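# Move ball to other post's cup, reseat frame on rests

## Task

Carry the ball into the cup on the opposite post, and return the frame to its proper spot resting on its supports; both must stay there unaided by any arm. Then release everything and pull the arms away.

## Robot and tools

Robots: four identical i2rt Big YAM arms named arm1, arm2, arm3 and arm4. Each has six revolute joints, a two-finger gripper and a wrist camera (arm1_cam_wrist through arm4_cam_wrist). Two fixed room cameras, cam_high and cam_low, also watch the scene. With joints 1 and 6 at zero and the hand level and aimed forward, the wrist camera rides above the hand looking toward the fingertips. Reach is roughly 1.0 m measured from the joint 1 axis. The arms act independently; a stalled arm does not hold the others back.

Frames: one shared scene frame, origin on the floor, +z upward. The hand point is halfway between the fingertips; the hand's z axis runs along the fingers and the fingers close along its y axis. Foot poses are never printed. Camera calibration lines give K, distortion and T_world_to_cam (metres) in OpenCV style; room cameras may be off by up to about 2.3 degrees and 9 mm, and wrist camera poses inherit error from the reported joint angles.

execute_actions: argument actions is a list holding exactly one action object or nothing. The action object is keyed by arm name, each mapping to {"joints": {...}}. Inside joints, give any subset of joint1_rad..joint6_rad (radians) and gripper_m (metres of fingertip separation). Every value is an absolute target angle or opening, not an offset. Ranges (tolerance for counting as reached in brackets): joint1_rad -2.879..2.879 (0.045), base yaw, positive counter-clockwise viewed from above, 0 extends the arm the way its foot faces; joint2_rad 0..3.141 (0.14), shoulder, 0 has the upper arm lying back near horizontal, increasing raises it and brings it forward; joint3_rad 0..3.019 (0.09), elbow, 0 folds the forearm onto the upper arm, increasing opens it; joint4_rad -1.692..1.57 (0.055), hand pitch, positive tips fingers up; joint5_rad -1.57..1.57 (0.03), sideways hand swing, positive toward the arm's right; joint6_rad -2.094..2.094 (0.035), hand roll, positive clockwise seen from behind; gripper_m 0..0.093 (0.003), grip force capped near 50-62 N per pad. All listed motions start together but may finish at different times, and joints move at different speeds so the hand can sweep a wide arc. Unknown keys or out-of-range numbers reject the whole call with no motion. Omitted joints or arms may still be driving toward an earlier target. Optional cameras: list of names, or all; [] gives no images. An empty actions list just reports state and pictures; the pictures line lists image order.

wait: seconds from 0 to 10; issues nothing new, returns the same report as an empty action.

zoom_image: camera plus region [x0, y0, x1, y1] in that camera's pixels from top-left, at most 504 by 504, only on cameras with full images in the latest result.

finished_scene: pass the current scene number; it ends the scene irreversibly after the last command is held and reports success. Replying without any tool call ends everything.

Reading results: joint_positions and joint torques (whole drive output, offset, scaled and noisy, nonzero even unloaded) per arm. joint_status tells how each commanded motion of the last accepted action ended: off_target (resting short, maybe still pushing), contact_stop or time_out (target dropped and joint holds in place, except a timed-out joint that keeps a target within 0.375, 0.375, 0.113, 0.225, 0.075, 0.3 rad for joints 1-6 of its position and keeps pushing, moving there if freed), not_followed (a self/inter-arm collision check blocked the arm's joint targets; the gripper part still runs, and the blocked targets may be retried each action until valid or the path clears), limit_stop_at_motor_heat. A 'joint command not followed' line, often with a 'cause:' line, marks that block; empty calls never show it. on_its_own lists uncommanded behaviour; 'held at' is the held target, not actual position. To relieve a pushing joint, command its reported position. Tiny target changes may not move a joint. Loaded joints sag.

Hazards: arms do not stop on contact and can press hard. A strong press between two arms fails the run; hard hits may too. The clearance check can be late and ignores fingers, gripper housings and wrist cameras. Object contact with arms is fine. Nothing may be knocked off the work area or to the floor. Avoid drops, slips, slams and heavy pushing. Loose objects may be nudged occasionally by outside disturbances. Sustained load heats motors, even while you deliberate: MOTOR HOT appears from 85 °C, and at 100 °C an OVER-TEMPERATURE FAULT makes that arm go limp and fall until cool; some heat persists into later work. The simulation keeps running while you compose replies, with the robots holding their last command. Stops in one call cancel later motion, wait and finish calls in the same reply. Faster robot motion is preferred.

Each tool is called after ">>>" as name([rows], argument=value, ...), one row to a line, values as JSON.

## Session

>>> execute_actions(actions=[], cameras=["cam_high","cam_low"])

Scene clock: 0.00 s.
Joint torques (N m, as the arm reports them, + toward a larger angle): no reading
arm1.joint_positions: joint1_rad=-0.084 joint2_rad=+0.600 joint3_rad=+1.337 joint4_rad=-1.356 joint5_rad=+0.209 joint6_rad=-0.307 gripper_m=+0.094
arm1.joint_status: not commanded
arm1.hand: x=+1.2201 y=+0.0443 z=+1.3062 quat_wxyz=(+0.169, -0.884, -0.073, +0.430) (m; scene frame)
arm2.joint_positions: joint1_rad=+0.158 joint2_rad=+0.545 joint3_rad=+1.464 joint4_rad=-1.430 joint5_rad=-0.262 joint6_rad=+0.448 gripper_m=+0.095
arm2.joint_status: not commanded
arm2.hand: x=-0.5806 y=+1.1583 z=+1.3871 quat_wxyz=(-0.518, -0.470, -0.715, +0.001) (m; scene frame)
arm3.joint_positions: joint1_rad=+0.499 joint2_rad=+0.573 joint3_rad=+1.329 joint4_rad=-1.325 joint5_rad=+0.169 joint6_rad=-0.088 gripper_m=+0.094
arm3.joint_status: not commanded
arm3.hand: x=-0.6799 y=-1.0373 z=+1.3011 quat_wxyz=(-0.414, +0.594, -0.641, -0.256) (m; scene frame)
arm4.joint_positions: joint1_rad=-0.342 joint2_rad=+0.474 joint3_rad=+1.342 joint4_rad=-1.183 joint5_rad=+0.024 joint6_rad=-0.058 gripper_m=+0.095
arm4.joint_status: not commanded
arm4.hand: x=+0.5725 y=+1.1468 z=+1.3985 quat_wxyz=(-0.171, -0.756, -0.276, +0.569) (m; scene frame)
pictures: cam_high, cam_low
Images, in order (width x height): cam_high 896x504, cam_low 896x504.

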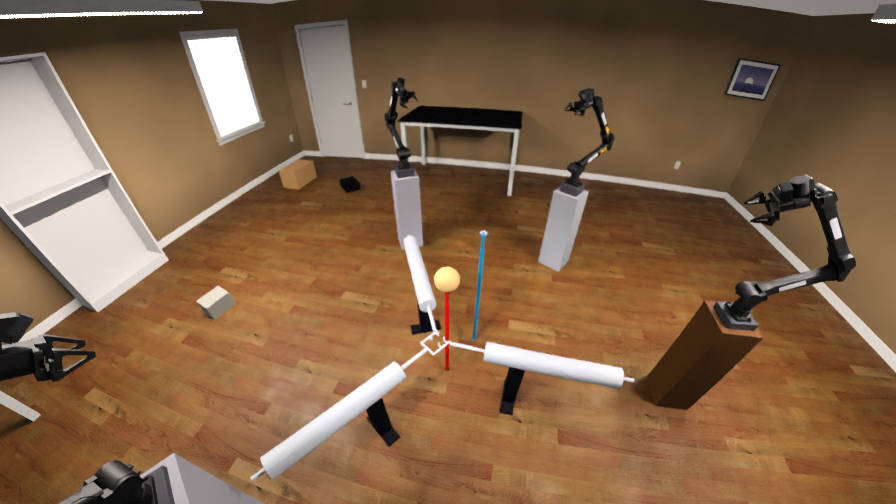

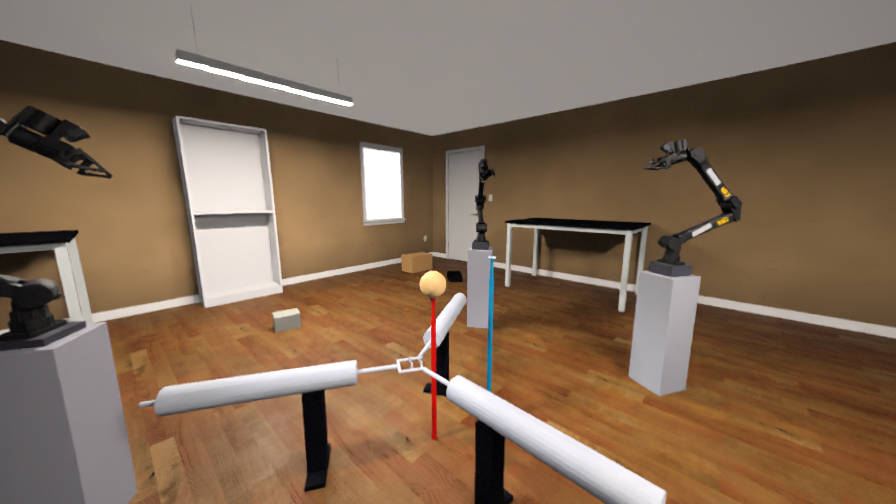

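>>> execute_actions([
  {"arm1":{"joints":{"joint1_rad":0.46,"joint2_rad":2.37,"joint3_rad":1.34,"joint4_rad":-0.52,"joint5_rad":0,"joint6_rad":0.52}},"arm2":{"joints":{"joint1_rad":-0.215,"joint2_rad":2.52,"joint3_rad":1.6,"joint4_rad":-0.625,"joint5_rad":0,"joint6_rad":-0.16}},"arm3":{"joints":{"joint1_rad":-0.075,"joint2_rad":2.18,"joint3_rad":0.47,"joint4_rad":0.15,"joint5_rad":0,"joint6_rad":-0.08}},"arm4":{"joints":{"joint1_rad":0,"joint2_rad":1.5,"joint3_rad":1.4,"joint4_rad":-0.4,"joint5_rad":0,"joint6_rad":0}}},
])

Scene clock: 15.60 s.
Joint torques (N m, as the arm reports them, + toward a larger angle): arm1=[ -0.36 -19.43   4.78   1.04  -0.21   0.  ] | arm2=[ -0.33 -18.34   6.01   0.93   0.    -0.1 ] | arm3=[-2.56 -8.76 -0.59  0.98 -0.11  0.23] | arm4=[  0.48 -17.17  14.06   2.81  -0.13   0.13]
arm1.joint_positions: joint1_rad=+0.466 joint2_rad=+2.364 joint3_rad=+1.332 joint4_rad=-0.535 joint5_rad=+0.002 joint6_rad=+0.512 gripper_m=+0.094
arm1.joint_status: all done
arm1.hand: x=+0.9843 y=-0.2631 z=+0.5623 quat_wxyz=(+0.000, -1.000, -0.001, -0.001) (m; scene frame)
arm2.joint_positions: joint1_rad=-0.205 joint2_rad=+2.528 joint3_rad=+1.589 joint4_rad=-0.640 joint5_rad=-0.004 joint6_rad=-0.149 gripper_m=+0.095
arm2.joint_status: all done
arm2.hand: x=-0.5310 y=+0.6901 z=+0.5616 quat_wxyz=(-0.003, -0.518, -0.855, +0.002) (m; scene frame)
arm3.joint_positions: joint1_rad=-0.070 joint2_rad=+2.168 joint3_rad=+0.466 joint4_rad=+0.141 joint5_rad=+0.000 joint6_rad=-0.088 gripper_m=+0.094
arm3.joint_status: all done
arm3.hand: x=-0.5792 y=-1.0600 z=+0.5579 quat_wxyz=(-0.005, +0.487, -0.873, -0.004) (m; scene frame)
arm4.joint_positions: joint1_rad=-0.001 joint2_rad=+1.509 joint3_rad=+1.374 joint4_rad=-0.428 joint5_rad=+0.004 joint6_rad=-0.010 gripper_m=+0.095
arm4.joint_status: all done
arm4.hand: x=+0.3773 y=+0.7103 z=+1.1578 quat_wxyz=(-0.233, -0.762, -0.423, +0.432) (m; scene frame)
pictures: arm1_cam_wrist, arm2_cam_wrist, arm3_cam_wrist, arm4_cam_wrist, cam_high, cam_low
camera_calibration (this result's frames):
arm1_cam_wrist: T_world_to_cam=[[-0.0063134, 0.999556, 0.029107, 0.247772], [0.805943, -0.0121446, 0.591869, -1.12394], [0.59196, 0.0271953, -0.805509, -0.00148682], [0, 0, 0, 1]] pos_world=[0.908273, -0.261272, 0.656813]
arm2_cam_wrist: T_world_to_cam=[[-0.887412, -0.460929, 0.00664235, -0.156519], [-0.36848, 0.717934, 0.590587, -1.02261], [-0.276987, 0.521647, -0.806946, 0.0669719], [0, 0, 0, 1]] pos_world=[-0.497159, 0.62709, 0.659026]
arm3_cam_wrist: T_world_to_cam=[[0.848043, -0.529881, 0.00705743, -0.076779], [-0.437385, -0.692365, 0.573868, -1.29931], [-0.299196, -0.489752, -0.818917, -0.114449], [0, 0, 0, 1]] pos_world=[-0.537429, -0.996331, 0.65245]
arm4_cam_wrist: T_world_to_cam=[[-0.84321, 0.537583, -0.000381828, -0.0603924], [0.493182, 0.773283, -0.398504, -0.264834], [-0.213934, -0.336211, -0.917166, 1.50225], [0, 0, 0, 1]] pos_world=[0.40107, 0.742331, 1.27225]
Images, in order (width x height): arm1_cam_wrist 616x616, arm2_cam_wrist 616x616, arm3_cam_wrist 616x616, arm4_cam_wrist 616x616, cam_high 896x504, cam_low 896x504.

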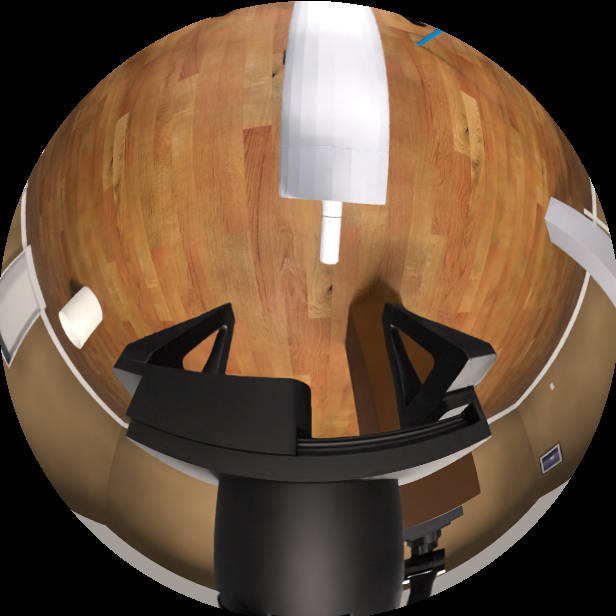

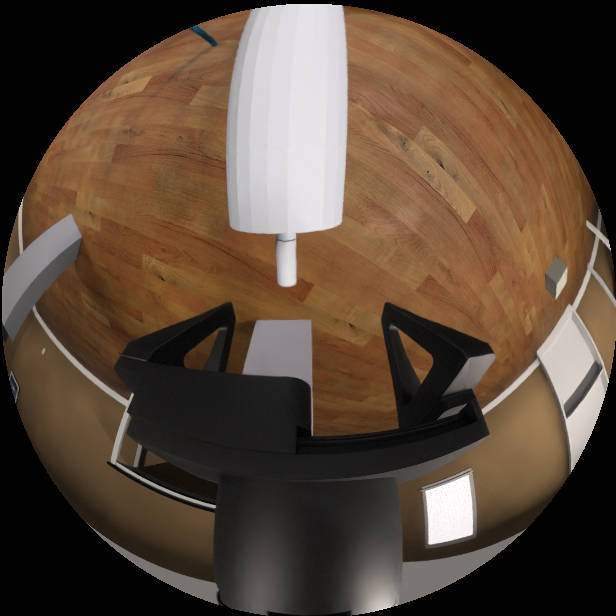

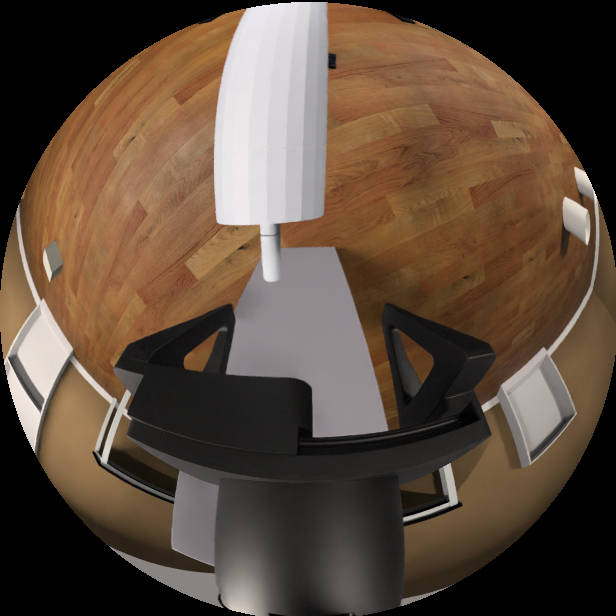

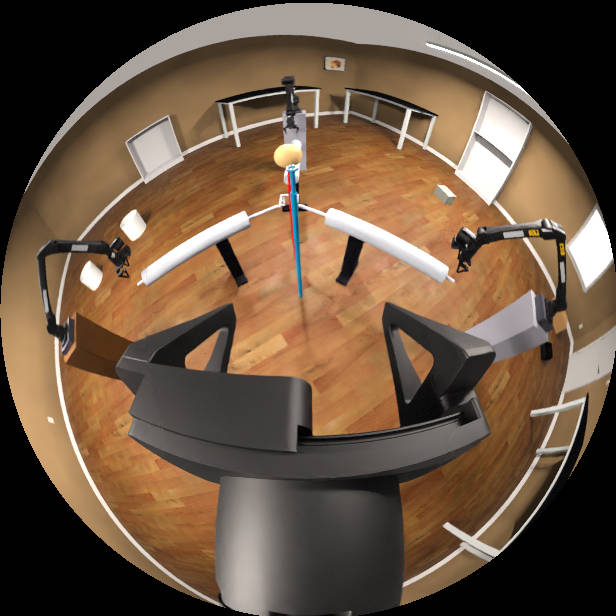

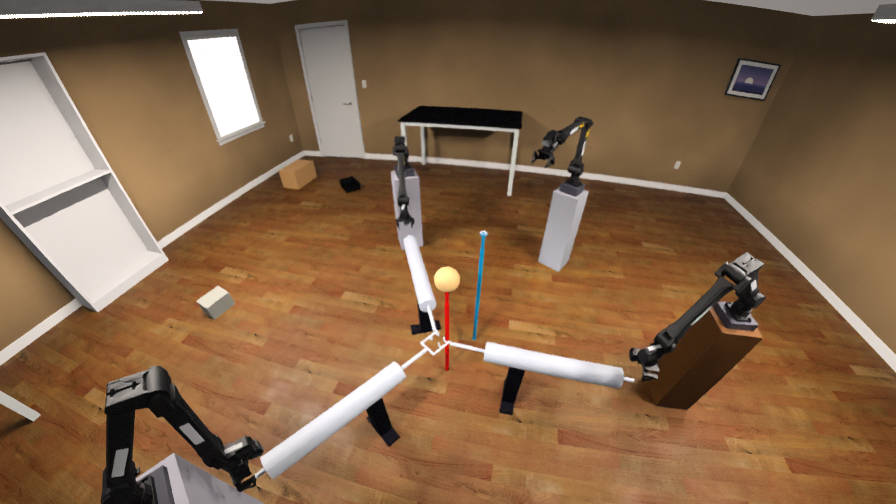

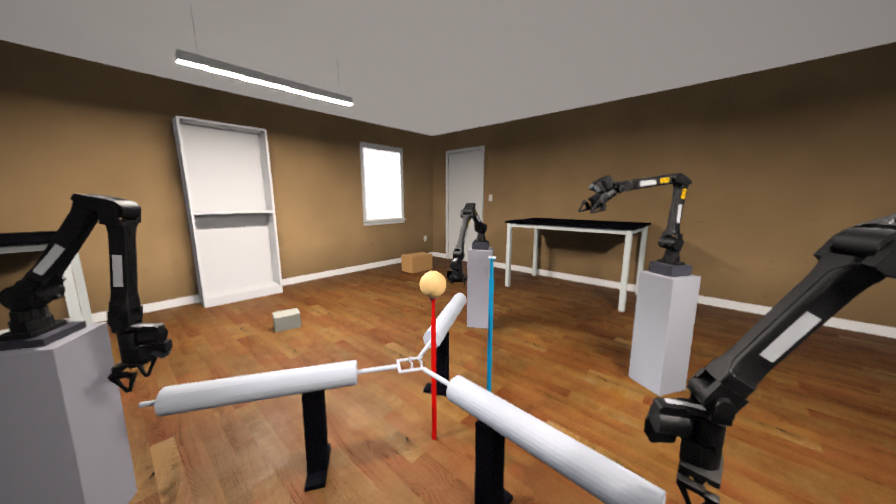

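>>> execute_actions([
  {"arm1":{"joints":{"joint1_rad":0.4,"joint2_rad":2.485,"joint3_rad":1.385,"joint4_rad":-0.5,"joint6_rad":0.5}},"arm2":{"joints":{"joint1_rad":-0.161,"joint2_rad":2.59,"joint3_rad":1.535,"joint4_rad":-0.55,"joint6_rad":-0.1}},"arm3":{"joints":{"joint1_rad":0.08,"joint2_rad":2.375,"joint3_rad":0.54,"joint4_rad":0.24,"joint6_rad":0.08}},"arm4":{"joints":{"joint1_rad":0.5,"joint2_rad":1.75,"joint3_rad":1.9,"joint4_rad":-0.5,"joint5_rad":0.7}}},
], cameras=[])

>>> execute_actions([
  {"arm1":{"joints":{"joint2_rad":2.672,"joint3_rad":1.49,"joint4_rad":-0.47}},"arm2":{"joints":{"joint2_rad":2.77,"joint3_rad":1.655,"joint4_rad":-0.53}},"arm3":{"joints":{"joint2_rad":2.645,"joint3_rad":0.672,"joint4_rad":0.32}}},
], cameras=[])

>>> execute_actions([
  {"arm1":{"joints":{"joint4_rad":-0.378}},"arm2":{"joints":{"joint4_rad":-0.44}},"arm3":{"joints":{"joint4_rad":0.4}}},
], cameras=["arm1_cam_wrist","arm2_cam_wrist","arm3_cam_wrist","arm4_cam_wrist"])

Scene clock: 34.40 s.
Joint torques (N m, as the arm reports them, + toward a larger angle): arm1=[  0.51 -19.3    4.4    0.73  -0.21  -0.15] | arm2=[  0.76 -16.3    4.56   0.92  -0.01   0.1 ] | arm3=[-2.07 -9.95 -1.9   0.66 -0.1   0.28] | arm4=[  0.57 -19.81  16.79   1.27   0.42   0.13]
arm1.joint_positions: joint1_rad=+0.394 joint2_rad=+2.475 joint3_rad=+1.375 joint4_rad=-0.509 joint5_rad=+0.002 joint6_rad=+0.508 gripper_m=+0.094
arm1.joint_status: all done
arm1.hand: x=+0.9769 y=-0.2243 z=+0.5135 quat_wxyz=(+0.010, -0.999, +0.033, -0.020) (m; scene frame)
arm2.joint_positions: joint1_rad=-0.167 joint2_rad=+2.581 joint3_rad=+1.532 joint4_rad=-0.566 joint5_rad=-0.004 joint6_rad=-0.110 gripper_m=+0.095
arm2.joint_status: all done
arm2.hand: x=-0.5227 y=+0.7313 z=+0.5195 quat_wxyz=(+0.012, -0.519, -0.855, -0.009) (m; scene frame)
arm3.joint_positions: joint1_rad=+0.080 joint2_rad=+2.369 joint3_rad=+0.543 joint4_rad=+0.236 joint5_rad=+0.000 joint6_rad=+0.065 gripper_m=+0.094
arm3.joint_status: all done
arm3.hand: x=-0.6118 y=-1.0435 z=+0.5080 quat_wxyz=(+0.007, +0.486, -0.874, +0.003) (m; scene frame)
arm4.joint_positions: joint1_rad=+0.495 joint2_rad=+1.740 joint3_rad=+1.843 joint4_rad=-0.484 joint5_rad=+0.697 joint6_rad=-0.008 gripper_m=+0.095
arm4.joint_status: all done
arm4.hand: x=+0.5682 y=+0.5485 z=+1.2836 quat_wxyz=(-0.154, -0.694, -0.390, +0.585) (m; scene frame)
pictures: none
No camera images: the call's "cameras" was empty. Leave "cameras" out to get every camera's image.

Scene clock: 35.60 s.
Joint torques (N m, as the arm reports them, + toward a larger angle): arm1=[  0.43 -20.45   3.48   0.5   -0.22  -0.14] | arm2=[  0.97 -17.38   4.56   0.67   0.01   0.08] | arm3=[ -2.26 -11.29  -3.21   0.56  -0.17   0.24] | arm4=[  0.56 -19.75  16.75   1.29   0.42   0.13]
arm1.joint_positions: joint1_rad=+0.394 joint2_rad=+2.671 joint3_rad=+1.483 joint4_rad=-0.476 joint5_rad=+0.002 joint6_rad=+0.508 gripper_m=+0.094
arm1.joint_status: all done
arm1.hand: x=+0.9915 y=-0.2176 z=+0.4308 quat_wxyz=(+0.022, -0.998, +0.032, -0.045) (m; scene frame)
arm2.joint_positions: joint1_rad=-0.167 joint2_rad=+2.774 joint3_rad=+1.644 joint4_rad=-0.538 joint5_rad=-0.003 joint6_rad=-0.110 gripper_m=+0.095
arm2.joint_status: all done
arm2.hand: x=-0.5296 y=+0.7479 z=+0.4346 quat_wxyz=(+0.033, -0.518, -0.854, -0.025) (m; scene frame)
arm3.joint_positions: joint1_rad=+0.080 joint2_rad=+2.646 joint3_rad=+0.678 joint4_rad=+0.315 joint5_rad=+0.002 joint6_rad=+0.070 gripper_m=+0.094
arm3.joint_status: all done
arm3.hand: x=-0.6208 y=-1.0608 z=+0.4307 quat_wxyz=(+0.032, +0.483, -0.875, +0.021) (m; scene frame)
arm4.joint_positions: joint1_rad=+0.495 joint2_rad=+1.740 joint3_rad=+1.843 joint4_rad=-0.484 joint5_rad=+0.697 joint6_rad=-0.008 gripper_m=+0.095
arm4.joint_status: not commanded
arm4.hand: x=+0.5682 y=+0.5485 z=+1.2836 quat_wxyz=(-0.154, -0.694, -0.390, +0.585) (m; scene frame)
pictures: none
No camera images: the call's "cameras" was empty. Leave "cameras" out to get every camera's image.

Scene clock: 36.33 s.
Joint torques (N m, as the arm reports them, + toward a larger angle): arm1=[  0.46 -20.56   3.64   1.04  -0.22  -0.15] | arm2=[  1.02 -17.49   4.64   0.99   0.     0.08] | arm3=[ -2.16 -11.3   -3.11   0.95  -0.17   0.23] | arm4=[  0.62 -19.74  16.75   1.29   0.42   0.13]
arm1.joint_positions: joint1_rad=+0.394 joint2_rad=+2.671 joint3_rad=+1.483 joint4_rad=-0.395 joint5_rad=+0.002 joint6_rad=+0.508 gripper_m=+0.094
arm1.joint_status: all done
arm1.hand: x=+0.9735 y=-0.2261 z=+0.4297 quat_wxyz=(+0.004, -0.999, +0.033, -0.008) (m; scene frame)
arm2.joint_positions: joint1_rad=-0.167 joint2_rad=+2.774 joint3_rad=+1.644 joint4_rad=-0.458 joint5_rad=-0.003 joint6_rad=-0.110 gripper_m=+0.095
arm2.joint_status: all done
arm2.hand: x=-0.5225 y=+0.7296 z=+0.4337 quat_wxyz=(+0.001, -0.519, -0.855, -0.001) (m; scene frame)
arm3.joint_positions: joint1_rad=+0.080 joint2_rad=+2.646 joint3_rad=+0.678 joint4_rad=+0.391 joint5_rad=+0.002 joint6_rad=+0.070 gripper_m=+0.094
arm3.joint_status: all done
arm3.hand: x=-0.6121 y=-1.0445 z=+0.4299 quat_wxyz=(+0.001, +0.484, -0.875, +0.000) (m; scene frame)
arm4.joint_positions: joint1_rad=+0.495 joint2_rad=+1.740 joint3_rad=+1.843 joint4_rad=-0.484 joint5_rad=+0.697 joint6_rad=-0.008 gripper_m=+0.095
arm4.joint_status: not commanded
arm4.hand: x=+0.5682 y=+0.5485 z=+1.2836 quat_wxyz=(-0.154, -0.694, -0.390, +0.585) (m; scene frame)
pictures: arm1_cam_wrist, arm2_cam_wrist, arm3_cam_wrist, arm4_cam_wrist
camera_calibration (this result's frames):
arm1_cam_wrist: T_world_to_cam=[[0.0606207, 0.99747, 0.037122, 0.14554], [0.794835, -0.0707354, 0.602689, -1.04337], [0.60379, -0.00702953, -0.797112, -0.125794], [0, 0, 0, 1]] pos_world=[0.896438, -0.21986, 0.523152]
arm2_cam_wrist: T_world_to_cam=[[-0.887754, -0.460276, 0.0062982, -0.130469], [-0.365538, 0.713213, 0.598088, -0.97055], [-0.279777, 0.528653, -0.801406, -0.0633837], [0, 0, 0, 1]] pos_world=[-0.488331, 0.665665, 0.5305]
arm3_cam_wrist: T_world_to_cam=[[0.843632, -0.536852, 0.00863266, -0.0504522], [-0.439248, -0.680829, 0.586116, -1.22382], [-0.30878, -0.498259, -0.810181, -0.239958], [0, 0, 0, 1]] pos_world=[-0.569091, -0.979857, 0.523325]
arm4_cam_wrist: T_world_to_cam=[[-0.722721, 0.651002, 0.232099, -0.241452], [0.414919, 0.677253, -0.607594, 0.181841], [-0.552735, -0.342819, -0.759579, 1.59791], [0, 0, 0, 1]] pos_world=[0.633266, 0.581826, 1.38026]
Images, in order (width x height): arm1_cam_wrist 616x616, arm2_cam_wrist 616x616, arm3_cam_wrist 616x616, arm4_cam_wrist 616x616.

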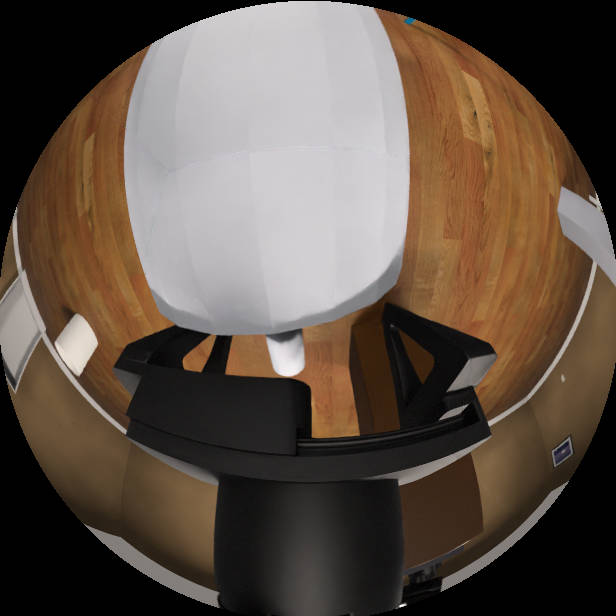

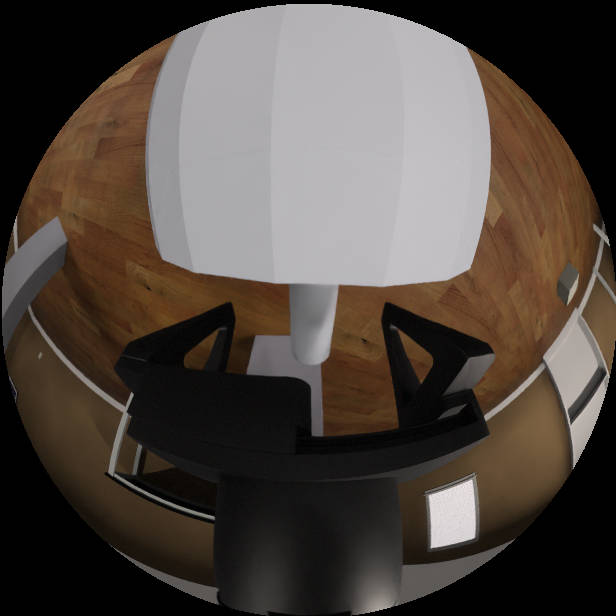

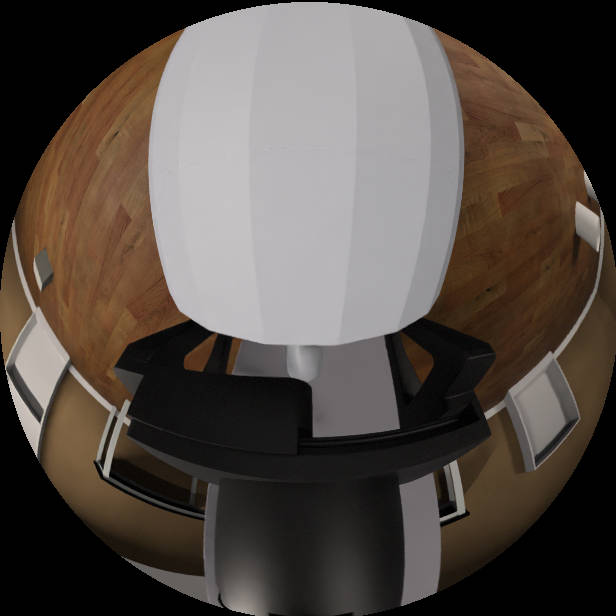

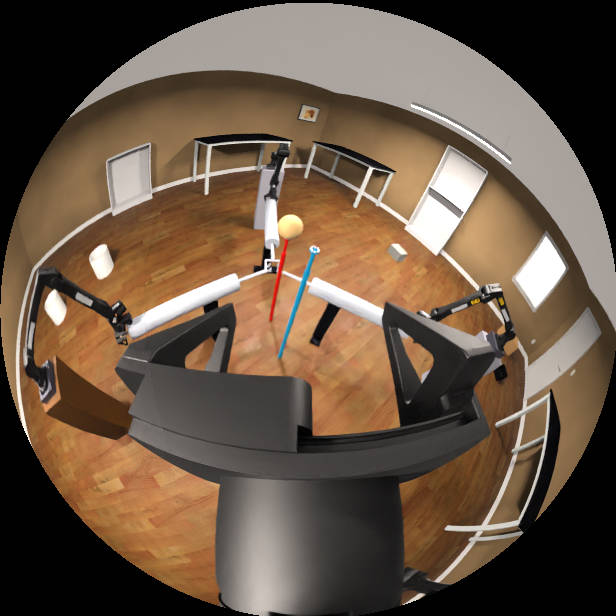

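>>> execute_actions([
  {"arm1":{"joints":{"joint1_rad":0.427}},"arm2":{"joints":{"joint1_rad":-0.18,"joint3_rad":1.705,"joint4_rad":-0.47}},"arm3":{"joints":{"joint1_rad":0.1}}},
], cameras=["arm1_cam_wrist","arm2_cam_wrist"])

>>> execute_actions([
  {"arm1":{"joints":{"gripper_m":0}},"arm2":{"joints":{"gripper_m":0}},"arm3":{"joints":{"gripper_m":0}}},
], cameras=["arm2_cam_wrist"])

Scene clock: 40.80 s.
Joint torques (N m, as the arm reports them, + toward a larger angle): arm1=[ -0.05 -20.54   3.66   1.03  -0.21  -0.15] | arm2=[ -0.37 -18.25   5.83   0.09   0.     0.1 ] | arm3=[ -0.81 -11.31  -3.09   0.91  -0.16   0.24] | arm4=[  0.6  -19.75  16.75   1.29   0.42   0.13]
arm1.joint_positions: joint1_rad=+0.428 joint2_rad=+2.671 joint3_rad=+1.483 joint4_rad=-0.395 joint5_rad=+0.002 joint6_rad=+0.508 gripper_m=+0.094
arm1.joint_status: all done
arm1.hand: x=+0.9815 y=-0.2423 z=+0.4297 quat_wxyz=(+0.004, -1.000, +0.016, -0.008) (m; scene frame)
arm2.joint_positions: joint1_rad=-0.167 joint2_rad=+2.774 joint3_rad=+1.685 joint4_rad=-0.458 joint5_rad=-0.003 joint6_rad=-0.110 gripper_m=+0.095
arm2.joint_status: all done
arm2.hand: x=-0.5139 y=+0.7075 z=+0.4410 quat_wxyz=(-0.015, -0.519, -0.855, +0.011) (m; scene frame)
arm3.joint_positions: joint1_rad=+0.084 joint2_rad=+2.646 joint3_rad=+0.678 joint4_rad=+0.391 joint5_rad=+0.002 joint6_rad=+0.070 gripper_m=+0.094
arm3.joint_status: all done
arm3.hand: x=-0.6129 y=-1.0440 z=+0.4299 quat_wxyz=(+0.001, +0.486, -0.874, +0.000) (m; scene frame)
arm4.joint_positions: joint1_rad=+0.495 joint2_rad=+1.740 joint3_rad=+1.843 joint4_rad=-0.484 joint5_rad=+0.697 joint6_rad=-0.008 gripper_m=+0.095
arm4.joint_status: not commanded
arm4.hand: x=+0.5682 y=+0.5485 z=+1.2836 quat_wxyz=(-0.154, -0.694, -0.390, +0.585) (m; scene frame)
pictures: arm1_cam_wrist, arm2_cam_wrist
camera_calibration (this result's frames):
arm1_cam_wrist: T_world_to_cam=[[0.0267276, 0.998962, 0.0368924, 0.194867], [0.796778, -0.0435762, 0.602699, -1.0462], [0.603681, 0.0132864, -0.797115, -0.125634], [0, 0, 0, 1]] pos_world=[0.90422, -0.238585, 0.523207]
arm2_cam_wrist: T_world_to_cam=[[-0.887813, -0.46008, 0.0106854, -0.135164], [-0.374136, 0.735099, 0.565377, -0.96148], [-0.267973, 0.497951, -0.824764, -0.00543717], [0, 0, 0, 1]] pos_world=[-0.481182, 0.647304, 0.540558]
Images, in order (width x height): arm1_cam_wrist 616x616, arm2_cam_wrist 616x616.

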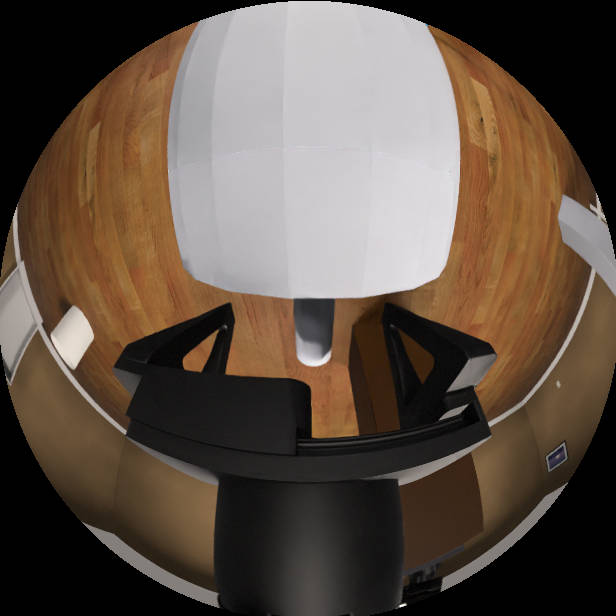

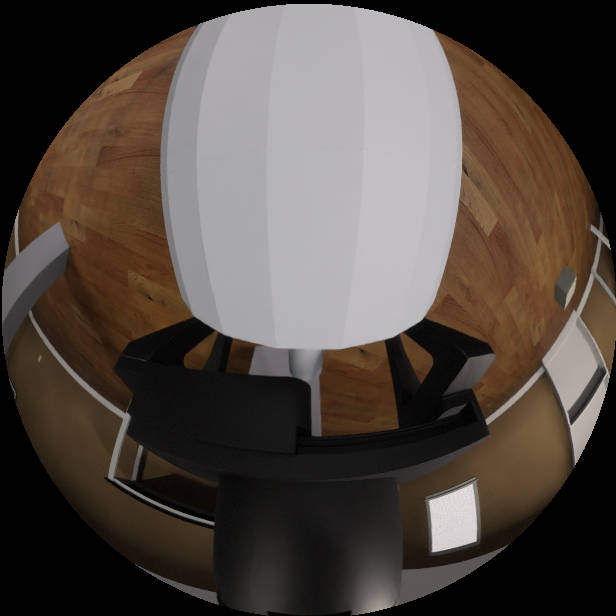

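Scene clock: 41.53 s.
Joint torques (N m, as the arm reports them, + toward a larger angle): arm1=[  0.04 -20.52   3.68   1.02  -0.39  -0.08] | arm2=[ -0.26 -17.99   5.73   0.08   0.05  -0.02] | arm3=[ -0.97 -11.23  -3.1    0.91   0.03   0.15] | arm4=[  0.6  -19.73  16.75   1.28   0.42   0.13]
arm1.joint_positions: joint1_rad=+0.427 joint2_rad=+2.671 joint3_rad=+1.482 joint4_rad=-0.394 joint5_rad=+0.006 joint6_rad=+0.500 gripper_m=+0.019
arm1.joint_status: gripper_m off_target (ended at +0.019, target +0.000)
arm1.hand: x=+0.9810 y=-0.2409 z=+0.4296 quat_wxyz=(+0.005, -1.000, +0.013, -0.007) (m; scene frame)
arm2.joint_positions: joint1_rad=-0.167 joint2_rad=+2.774 joint3_rad=+1.685 joint4_rad=-0.458 joint5_rad=-0.005 joint6_rad=-0.099 gripper_m=+0.019
arm2.joint_status: gripper_m off_target (ended at +0.019, target +0.000)
arm2.hand: x=-0.5135 y=+0.7072 z=+0.4411 quat_wxyz=(-0.016, -0.523, -0.852, +0.011) (m; scene frame)
arm3.joint_positions: joint1_rad=+0.085 joint2_rad=+2.646 joint3_rad=+0.678 joint4_rad=+0.391 joint5_rad=-0.003 joint6_rad=+0.081 gripper_m=+0.018
arm3.joint_status: gripper_m off_target (ended at +0.018, target +0.000)
arm3.hand: x=-0.6138 y=-1.0434 z=+0.4299 quat_wxyz=(+0.002, +0.481, -0.877, -0.002) (m; scene frame)
arm4.joint_positions: joint1_rad=+0.495 joint2_rad=+1.740 joint3_rad=+1.843 joint4_rad=-0.484 joint5_rad=+0.697 joint6_rad=-0.008 gripper_m=+0.095
arm4.joint_status: not commanded
arm4.hand: x=+0.5682 y=+0.5485 z=+1.2836 quat_wxyz=(-0.154, -0.694, -0.390, +0.585) (m; scene frame)
pictures: arm2_cam_wrist
camera_calibration (this result's frames):
arm2_cam_wrist: T_world_to_cam=[[-0.89301, -0.449951, 0.00881364, -0.143958], [-0.366937, 0.739312, 0.564602, -0.960116], [-0.260559, 0.500961, -0.825316, -0.00312709], [0, 0, 0, 1]] pos_world=[-0.481673, 0.646618, 0.540772]
Images, in order (width x height): arm2_cam_wrist 616x616.

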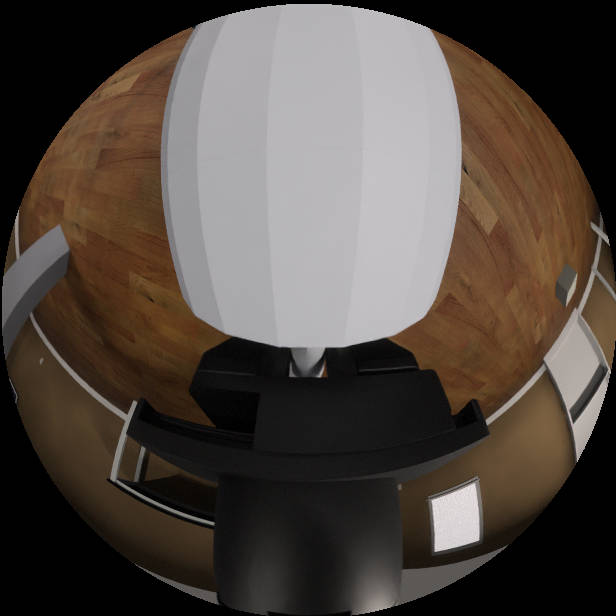

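>>> execute_actions([
  {"arm1":{"joints":{"gripper_m":0.05}}},
], cameras=[])

>>> execute_actions([
  {"arm1":{"joints":{"joint1_rad":0.405,"joint3_rad":1.525,"joint4_rad":-0.395,"joint6_rad":0.48}}},
], cameras=[])

>>> execute_actions([
  {"arm1":{"joints":{"gripper_m":0}}},
], cameras=["arm1_cam_wrist"])

Scene clock: 46.87 s.
Joint torques (N m, as the arm reports them, + toward a larger angle): arm1=[ -0.1  -20.61   3.7    0.99  -0.28  -0.08] | arm2=[ -0.37 -17.82   5.78   0.09   0.05  -0.02] | arm3=[ -0.83 -11.22  -3.11   0.94   0.04   0.15] | arm4=[  0.58 -19.76  16.75   1.28   0.42   0.13]
arm1.joint_positions: joint1_rad=+0.427 joint2_rad=+2.671 joint3_rad=+1.482 joint4_rad=-0.393 joint5_rad=+0.003 joint6_rad=+0.500 gripper_m=+0.050
arm1.joint_status: all done
arm1.hand: x=+0.9811 y=-0.2413 z=+0.4296 quat_wxyz=(+0.004, -1.000, +0.013, -0.008) (m; scene frame)
arm2.joint_positions: joint1_rad=-0.167 joint2_rad=+2.774 joint3_rad=+1.685 joint4_rad=-0.458 joint5_rad=-0.005 joint6_rad=-0.099 gripper_m=+0.019
arm2.joint_status: not commanded
arm2.hand: x=-0.5135 y=+0.7072 z=+0.4411 quat_wxyz=(-0.016, -0.523, -0.852, +0.011) (m; scene frame)
arm3.joint_positions: joint1_rad=+0.085 joint2_rad=+2.646 joint3_rad=+0.678 joint4_rad=+0.391 joint5_rad=-0.003 joint6_rad=+0.081 gripper_m=+0.018
arm3.joint_status: not commanded
arm3.hand: x=-0.6138 y=-1.0434 z=+0.4299 quat_wxyz=(+0.002, +0.481, -0.877, -0.002) (m; scene frame)
arm4.joint_positions: joint1_rad=+0.495 joint2_rad=+1.740 joint3_rad=+1.843 joint4_rad=-0.484 joint5_rad=+0.697 joint6_rad=-0.008 gripper_m=+0.095
arm4.joint_status: not commanded
arm4.hand: x=+0.5682 y=+0.5485 z=+1.2836 quat_wxyz=(-0.154, -0.694, -0.390, +0.585) (m; scene frame)
pictures: none
No camera images: the call's "cameras" was empty. Leave "cameras" out to get every camera's image.

Scene clock: 47.57 s.
Joint torques (N m, as the arm reports them, + toward a larger angle): arm1=[ -0.16 -20.85   4.61   0.44  -0.27  -0.15] | arm2=[ -0.44 -17.96   5.81   0.08   0.04  -0.02] | arm3=[ -0.82 -11.29  -3.07   0.94   0.04   0.15] | arm4=[  0.61 -19.76  16.75   1.29   0.42   0.13]
arm1.joint_positions: joint1_rad=+0.408 joint2_rad=+2.671 joint3_rad=+1.508 joint4_rad=-0.393 joint5_rad=+0.003 joint6_rad=+0.488 gripper_m=+0.050
arm1.joint_status: all done
arm1.hand: x=+0.9627 y=-0.2393 z=+0.4333 quat_wxyz=(-0.002, -1.000, +0.016, +0.004) (m; scene frame)
arm2.joint_positions: joint1_rad=-0.167 joint2_rad=+2.774 joint3_rad=+1.685 joint4_rad=-0.458 joint5_rad=-0.005 joint6_rad=-0.099 gripper_m=+0.019
arm2.joint_status: not commanded
arm2.hand: x=-0.5135 y=+0.7072 z=+0.4411 quat_wxyz=(-0.016, -0.523, -0.852, +0.011) (m; scene frame)
arm3.joint_positions: joint1_rad=+0.085 joint2_rad=+2.646 joint3_rad=+0.678 joint4_rad=+0.391 joint5_rad=-0.003 joint6_rad=+0.081 gripper_m=+0.018
arm3.joint_status: not commanded
arm3.hand: x=-0.6138 y=-1.0434 z=+0.4299 quat_wxyz=(+0.002, +0.481, -0.877, -0.002) (m; scene frame)
arm4.joint_positions: joint1_rad=+0.495 joint2_rad=+1.740 joint3_rad=+1.843 joint4_rad=-0.484 joint5_rad=+0.697 joint6_rad=-0.008 gripper_m=+0.095
arm4.joint_status: not commanded
arm4.hand: x=+0.5682 y=+0.5485 z=+1.2836 quat_wxyz=(-0.154, -0.694, -0.390, +0.585) (m; scene frame)
pictures: none
No camera images: the call's "cameras" was empty. Leave "cameras" out to get every camera's image.

Scene clock: 48.17 s.
Joint torques (N m, as the arm reports them, + toward a larger angle): arm1=[ -0.16 -20.92   4.55   0.43  -0.18  -0.1 ] | arm2=[ -0.5  -18.01   5.77   0.02   0.    -0.02] | arm3=[ -0.93 -11.21  -3.06   0.89  -0.01   0.15] | arm4=[  0.58 -19.75  16.75   1.3    0.42   0.13]
arm1.joint_positions: joint1_rad=+0.408 joint2_rad=+2.671 joint3_rad=+1.508 joint4_rad=-0.393 joint5_rad=+0.001 joint6_rad=+0.483 gripper_m=+0.019
arm1.joint_status: gripper_m off_target (ended at +0.019, target +0.000)
arm1.hand: x=+0.9626 y=-0.2397 z=+0.4333 quat_wxyz=(-0.003, -1.000, +0.013, +0.003) (m; scene frame)
arm2.joint_positions: joint1_rad=-0.167 joint2_rad=+2.774 joint3_rad=+1.685 joint4_rad=-0.458 joint5_rad=-0.004 joint6_rad=-0.099 gripper_m=+0.019
arm2.joint_status: not commanded
arm2.hand: x=-0.5136 y=+0.7071 z=+0.4411 quat_wxyz=(-0.016, -0.523, -0.852, +0.011) (m; scene frame)
arm3.joint_positions: joint1_rad=+0.085 joint2_rad=+2.646 joint3_rad=+0.678 joint4_rad=+0.391 joint5_rad=-0.002 joint6_rad=+0.081 gripper_m=+0.018
arm3.joint_status: not commanded
arm3.hand: x=-0.6136 y=-1.0435 z=+0.4299 quat_wxyz=(+0.002, +0.481, -0.877, -0.001) (m; scene frame)
arm4.joint_positions: joint1_rad=+0.495 joint2_rad=+1.740 joint3_rad=+1.843 joint4_rad=-0.484 joint5_rad=+0.697 joint6_rad=-0.008 gripper_m=+0.095
arm4.joint_status: not commanded
arm4.hand: x=+0.5682 y=+0.5485 z=+1.2836 quat_wxyz=(-0.154, -0.694, -0.390, +0.585) (m; scene frame)
pictures: arm1_cam_wrist
camera_calibration (this result's frames):
arm1_cam_wrist: T_world_to_cam=[[0.0229586, 0.999461, 0.0234639, 0.202257], [0.81109, -0.0323424, 0.584027, -1.03626], [0.584471, 0.0056229, -0.811395, -0.0885583], [0, 0, 0, 1]] pos_world=[0.887616, -0.235165, 0.528602]
Images, in order (width x height): arm1_cam_wrist 616x616.

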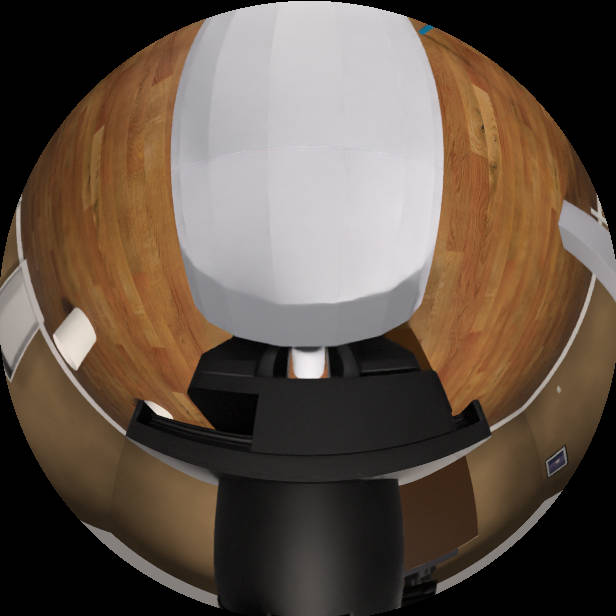

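>>> execute_actions([
  {"arm1":{"joints":{"joint2_rad":2.46,"joint3_rad":1.408,"joint4_rad":-0.48}},"arm2":{"joints":{"joint1_rad":-0.167,"joint2_rad":2.56,"joint3_rad":1.567,"joint4_rad":-0.53}},"arm3":{"joints":{"joint1_rad":0.085,"joint2_rad":2.34,"joint3_rad":0.53,"joint4_rad":0.25}}},
], cameras=[])

>>> execute_actions([
  {"arm1":{"joints":{"joint2_rad":2.277,"joint3_rad":1.347,"joint4_rad":-0.6}},"arm2":{"joints":{"joint2_rad":2.38,"joint3_rad":1.49,"joint4_rad":-0.63}},"arm3":{"joints":{"joint2_rad":1.99,"joint3_rad":0.44,"joint4_rad":-0.005}}},
], cameras=[])

>>> execute_actions([
  {"arm1":{"joints":{"joint1_rad":0.33,"joint2_rad":2.077,"joint3_rad":1.273,"joint4_rad":-0.722,"joint6_rad":0.405}},"arm2":{"joints":{"joint1_rad":-0.13,"joint2_rad":2.143,"joint3_rad":1.314,"joint4_rad":-0.685,"joint6_rad":-0.065}},"arm3":{"joints":{"joint1_rad":0.168,"joint2_rad":1.67,"joint3_rad":0.555,"joint4_rad":-0.415,"joint6_rad":0.16}}},
], cameras=["arm4_cam_wrist","cam_high","cam_low"])

>>> zoom_image(camera="cam_high", region=[400, 260, 480, 330])

>>> zoom_image(camera="cam_low", region=[390, 265, 470, 335])

Scene clock: 62.47 s.
Joint torques (N m, as the arm reports them, + toward a larger angle): arm1=[ -0.02 -22.55   4.33   0.28  -0.14  -0.08] | arm2=[  0.41 -19.84   4.74  -0.04  -0.08  -0.02] | arm3=[ -2.13 -12.94  -2.08   0.22  -0.02   0.14] | arm4=[  0.56 -19.76  16.75   1.29   0.42   0.13]
arm1.joint_positions: joint1_rad=+0.407 joint2_rad=+2.485 joint3_rad=+1.402 joint4_rad=-0.474 joint5_rad=+0.000 joint6_rad=+0.481 gripper_m=+0.019
arm1.joint_status: all done
arm1.hand: x=+0.9616 y=-0.2397 z=+0.5130 quat_wxyz=(-0.003, -1.000, +0.013, +0.003) (m; scene frame)
arm2.joint_positions: joint1_rad=-0.166 joint2_rad=+2.597 joint3_rad=+1.564 joint4_rad=-0.516 joint5_rad=-0.002 joint6_rad=-0.097 gripper_m=+0.019
arm2.joint_status: all done
arm2.hand: x=-0.5139 y=+0.7087 z=+0.5171 quat_wxyz=(-0.014, -0.524, -0.852, +0.012) (m; scene frame)
arm3.joint_positions: joint1_rad=+0.085 joint2_rad=+2.371 joint3_rad=+0.534 joint4_rad=+0.256 joint5_rad=-0.002 joint6_rad=+0.081 gripper_m=+0.018
arm3.joint_status: all done
arm3.hand: x=-0.6137 y=-1.0441 z=+0.5083 quat_wxyz=(+0.004, +0.481, -0.877, +0.000) (m; scene frame)
arm4.joint_positions: joint1_rad=+0.495 joint2_rad=+1.740 joint3_rad=+1.843 joint4_rad=-0.484 joint5_rad=+0.697 joint6_rad=-0.008 gripper_m=+0.095
arm4.joint_status: not commanded
arm4.hand: x=+0.5682 y=+0.5485 z=+1.2836 quat_wxyz=(-0.154, -0.694, -0.390, +0.585) (m; scene frame)
pictures: none
No camera images: the call's "cameras" was empty. Leave "cameras" out to get every camera's image.

Scene clock: 63.47 s.
Joint torques (N m, as the arm reports them, + toward a larger angle): arm1=[ -0.17 -21.63   5.38   0.35  -0.1   -0.1 ] | arm2=[  0.72 -19.43   5.84   0.1   -0.08  -0.06] | arm3=[ -2.23 -11.42   0.39   0.16  -0.04   0.13] | arm4=[  0.56 -19.73  16.75   1.27   0.42   0.13]
arm1.joint_positions: joint1_rad=+0.408 joint2_rad=+2.299 joint3_rad=+1.337 joint4_rad=-0.596 joint5_rad=-0.001 joint6_rad=+0.483 gripper_m=+0.019
arm1.joint_status: all done
arm1.hand: x=+0.9614 y=-0.2404 z=+0.5968 quat_wxyz=(-0.003, -1.000, +0.013, +0.002) (m; scene frame)
arm2.joint_positions: joint1_rad=-0.166 joint2_rad=+2.416 joint3_rad=+1.483 joint4_rad=-0.618 joint5_rad=-0.001 joint6_rad=-0.096 gripper_m=+0.019
arm2.joint_status: all done
arm2.hand: x=-0.5138 y=+0.7096 z=+0.6006 quat_wxyz=(-0.013, -0.524, -0.851, +0.011) (m; scene frame)
arm3.joint_positions: joint1_rad=+0.085 joint2_rad=+2.019 joint3_rad=+0.433 joint4_rad=+0.002 joint5_rad=-0.001 joint6_rad=+0.082 gripper_m=+0.018
arm3.joint_status: all done
arm3.hand: x=-0.6135 y=-1.0443 z=+0.5918 quat_wxyz=(+0.004, +0.481, -0.877, +0.001) (m; scene frame)
arm4.joint_positions: joint1_rad=+0.495 joint2_rad=+1.740 joint3_rad=+1.843 joint4_rad=-0.484 joint5_rad=+0.697 joint6_rad=-0.008 gripper_m=+0.095
arm4.joint_status: not commanded
arm4.hand: x=+0.5682 y=+0.5485 z=+1.2836 quat_wxyz=(-0.154, -0.694, -0.390, +0.585) (m; scene frame)
pictures: none
No camera images: the call's "cameras" was empty. Leave "cameras" out to get every camera's image.

Scene clock: 64.50 s.
Joint torques (N m, as the arm reports them, + toward a larger angle): arm1=[  0.26 -20.23   6.67   0.69  -0.11  -0.04] | arm2=[  0.51 -18.3    6.99   0.43  -0.04  -0.1 ] | arm3=[ -1.54 -10.9    4.62  -0.2    0.18   0.16] | arm4=[  0.59 -19.73  16.75   1.29   0.42   0.13]
arm1.joint_positions: joint1_rad=+0.327 joint2_rad=+2.099 joint3_rad=+1.254 joint4_rad=-0.728 joint5_rad=-0.001 joint6_rad=+0.401 gripper_m=+0.019
arm1.joint_status: all done
arm1.hand: x=+0.9627 y=-0.1918 z=+0.6799 quat_wxyz=(+0.000, -1.000, +0.013, -0.004) (m; scene frame)
arm2.joint_positions: joint1_rad=-0.127 joint2_rad=+2.186 joint3_rad=+1.297 joint4_rad=-0.686 joint5_rad=-0.002 joint6_rad=-0.054 gripper_m=+0.019
arm2.joint_status: all done
arm2.hand: x=-0.5112 y=+0.7623 z=+0.6797 quat_wxyz=(-0.004, -0.526, -0.851, +0.004) (m; scene frame)
arm3.joint_positions: joint1_rad=+0.161 joint2_rad=+1.697 joint3_rad=+0.527 joint4_rad=-0.400 joint5_rad=-0.006 joint6_rad=+0.160 gripper_m=+0.018
arm3.joint_status: all done
arm3.hand: x=-0.6117 y=-0.9927 z=+0.6776 quat_wxyz=(+0.000, +0.480, -0.877, -0.005) (m; scene frame)
arm4.joint_positions: joint1_rad=+0.495 joint2_rad=+1.740 joint3_rad=+1.843 joint4_rad=-0.484 joint5_rad=+0.697 joint6_rad=-0.008 gripper_m=+0.095
arm4.joint_status: not commanded
arm4.hand: x=+0.5682 y=+0.5485 z=+1.2836 quat_wxyz=(-0.154, -0.694, -0.390, +0.585) (m; scene frame)
pictures: arm4_cam_wrist, cam_high, cam_low
camera_calibration (this result's frames):
arm4_cam_wrist: T_world_to_cam=[[-0.722721, 0.651002, 0.232099, -0.241452], [0.414919, 0.677253, -0.607594, 0.181841], [-0.552735, -0.342819, -0.759579, 1.59791], [0, 0, 0, 1]] pos_world=[0.633266, 0.581826, 1.38026]
Images, in order (width x height): arm4_cam_wrist 616x616, cam_high 896x504, cam_low 896x504.

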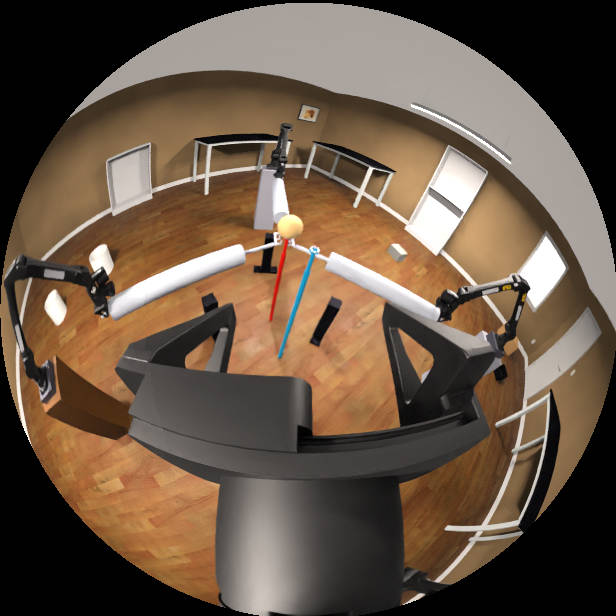

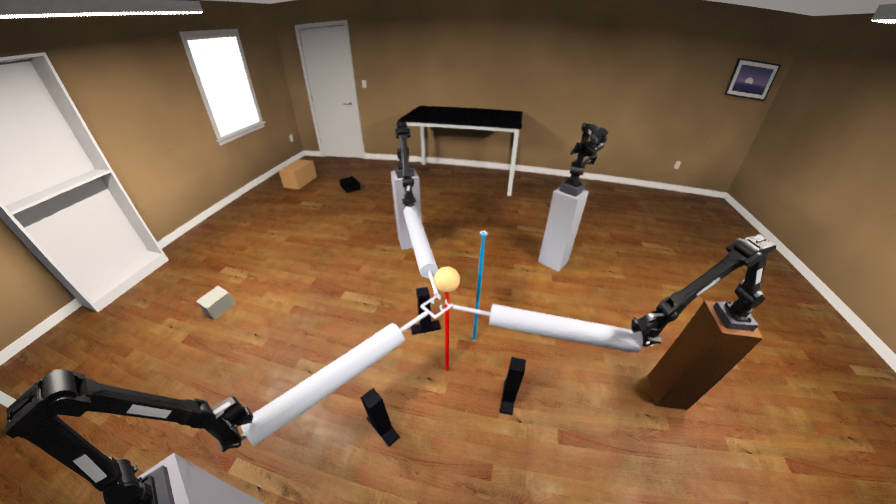

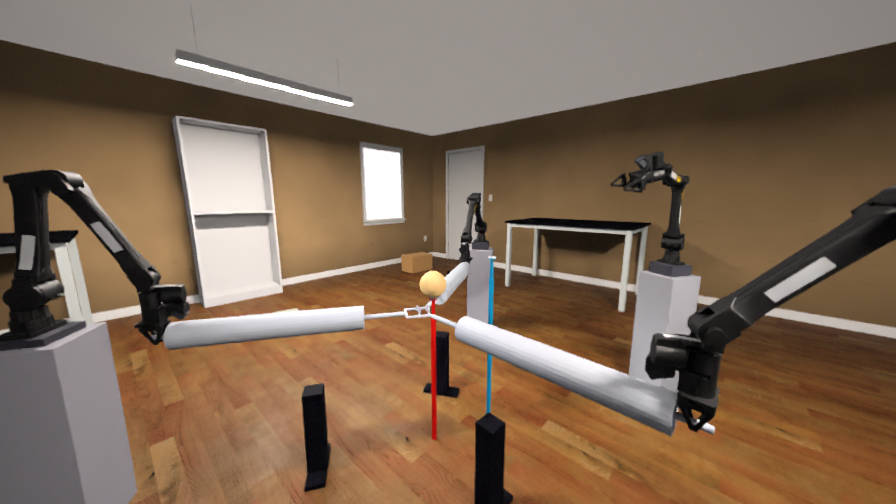

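Region (400, 260, 480, 330) of cam_high's 896x504 image, scaled by 6.300, with more detail than that image has; it fills the top 441 rows of this view, and the rest is white.

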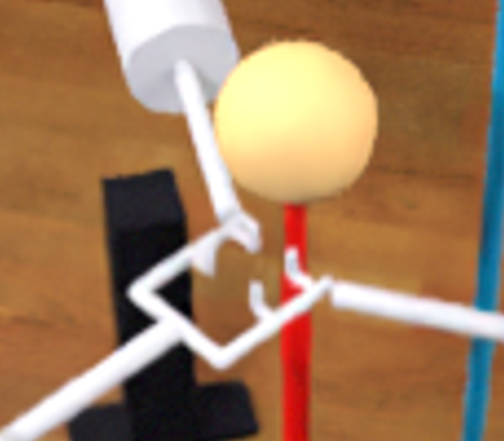

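Region (390, 265, 470, 335) of cam_low's 896x504 image, scaled by 6.300, with more detail than that image has; it fills the top 441 rows of this view, and the rest is white.

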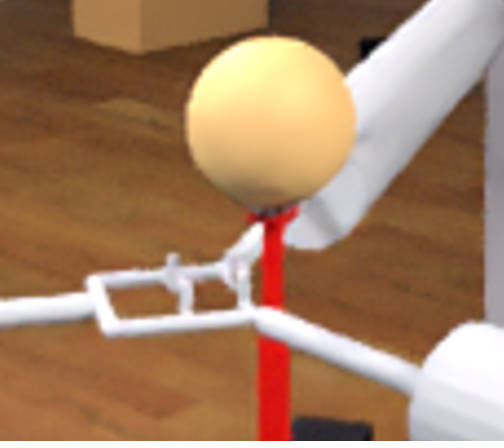

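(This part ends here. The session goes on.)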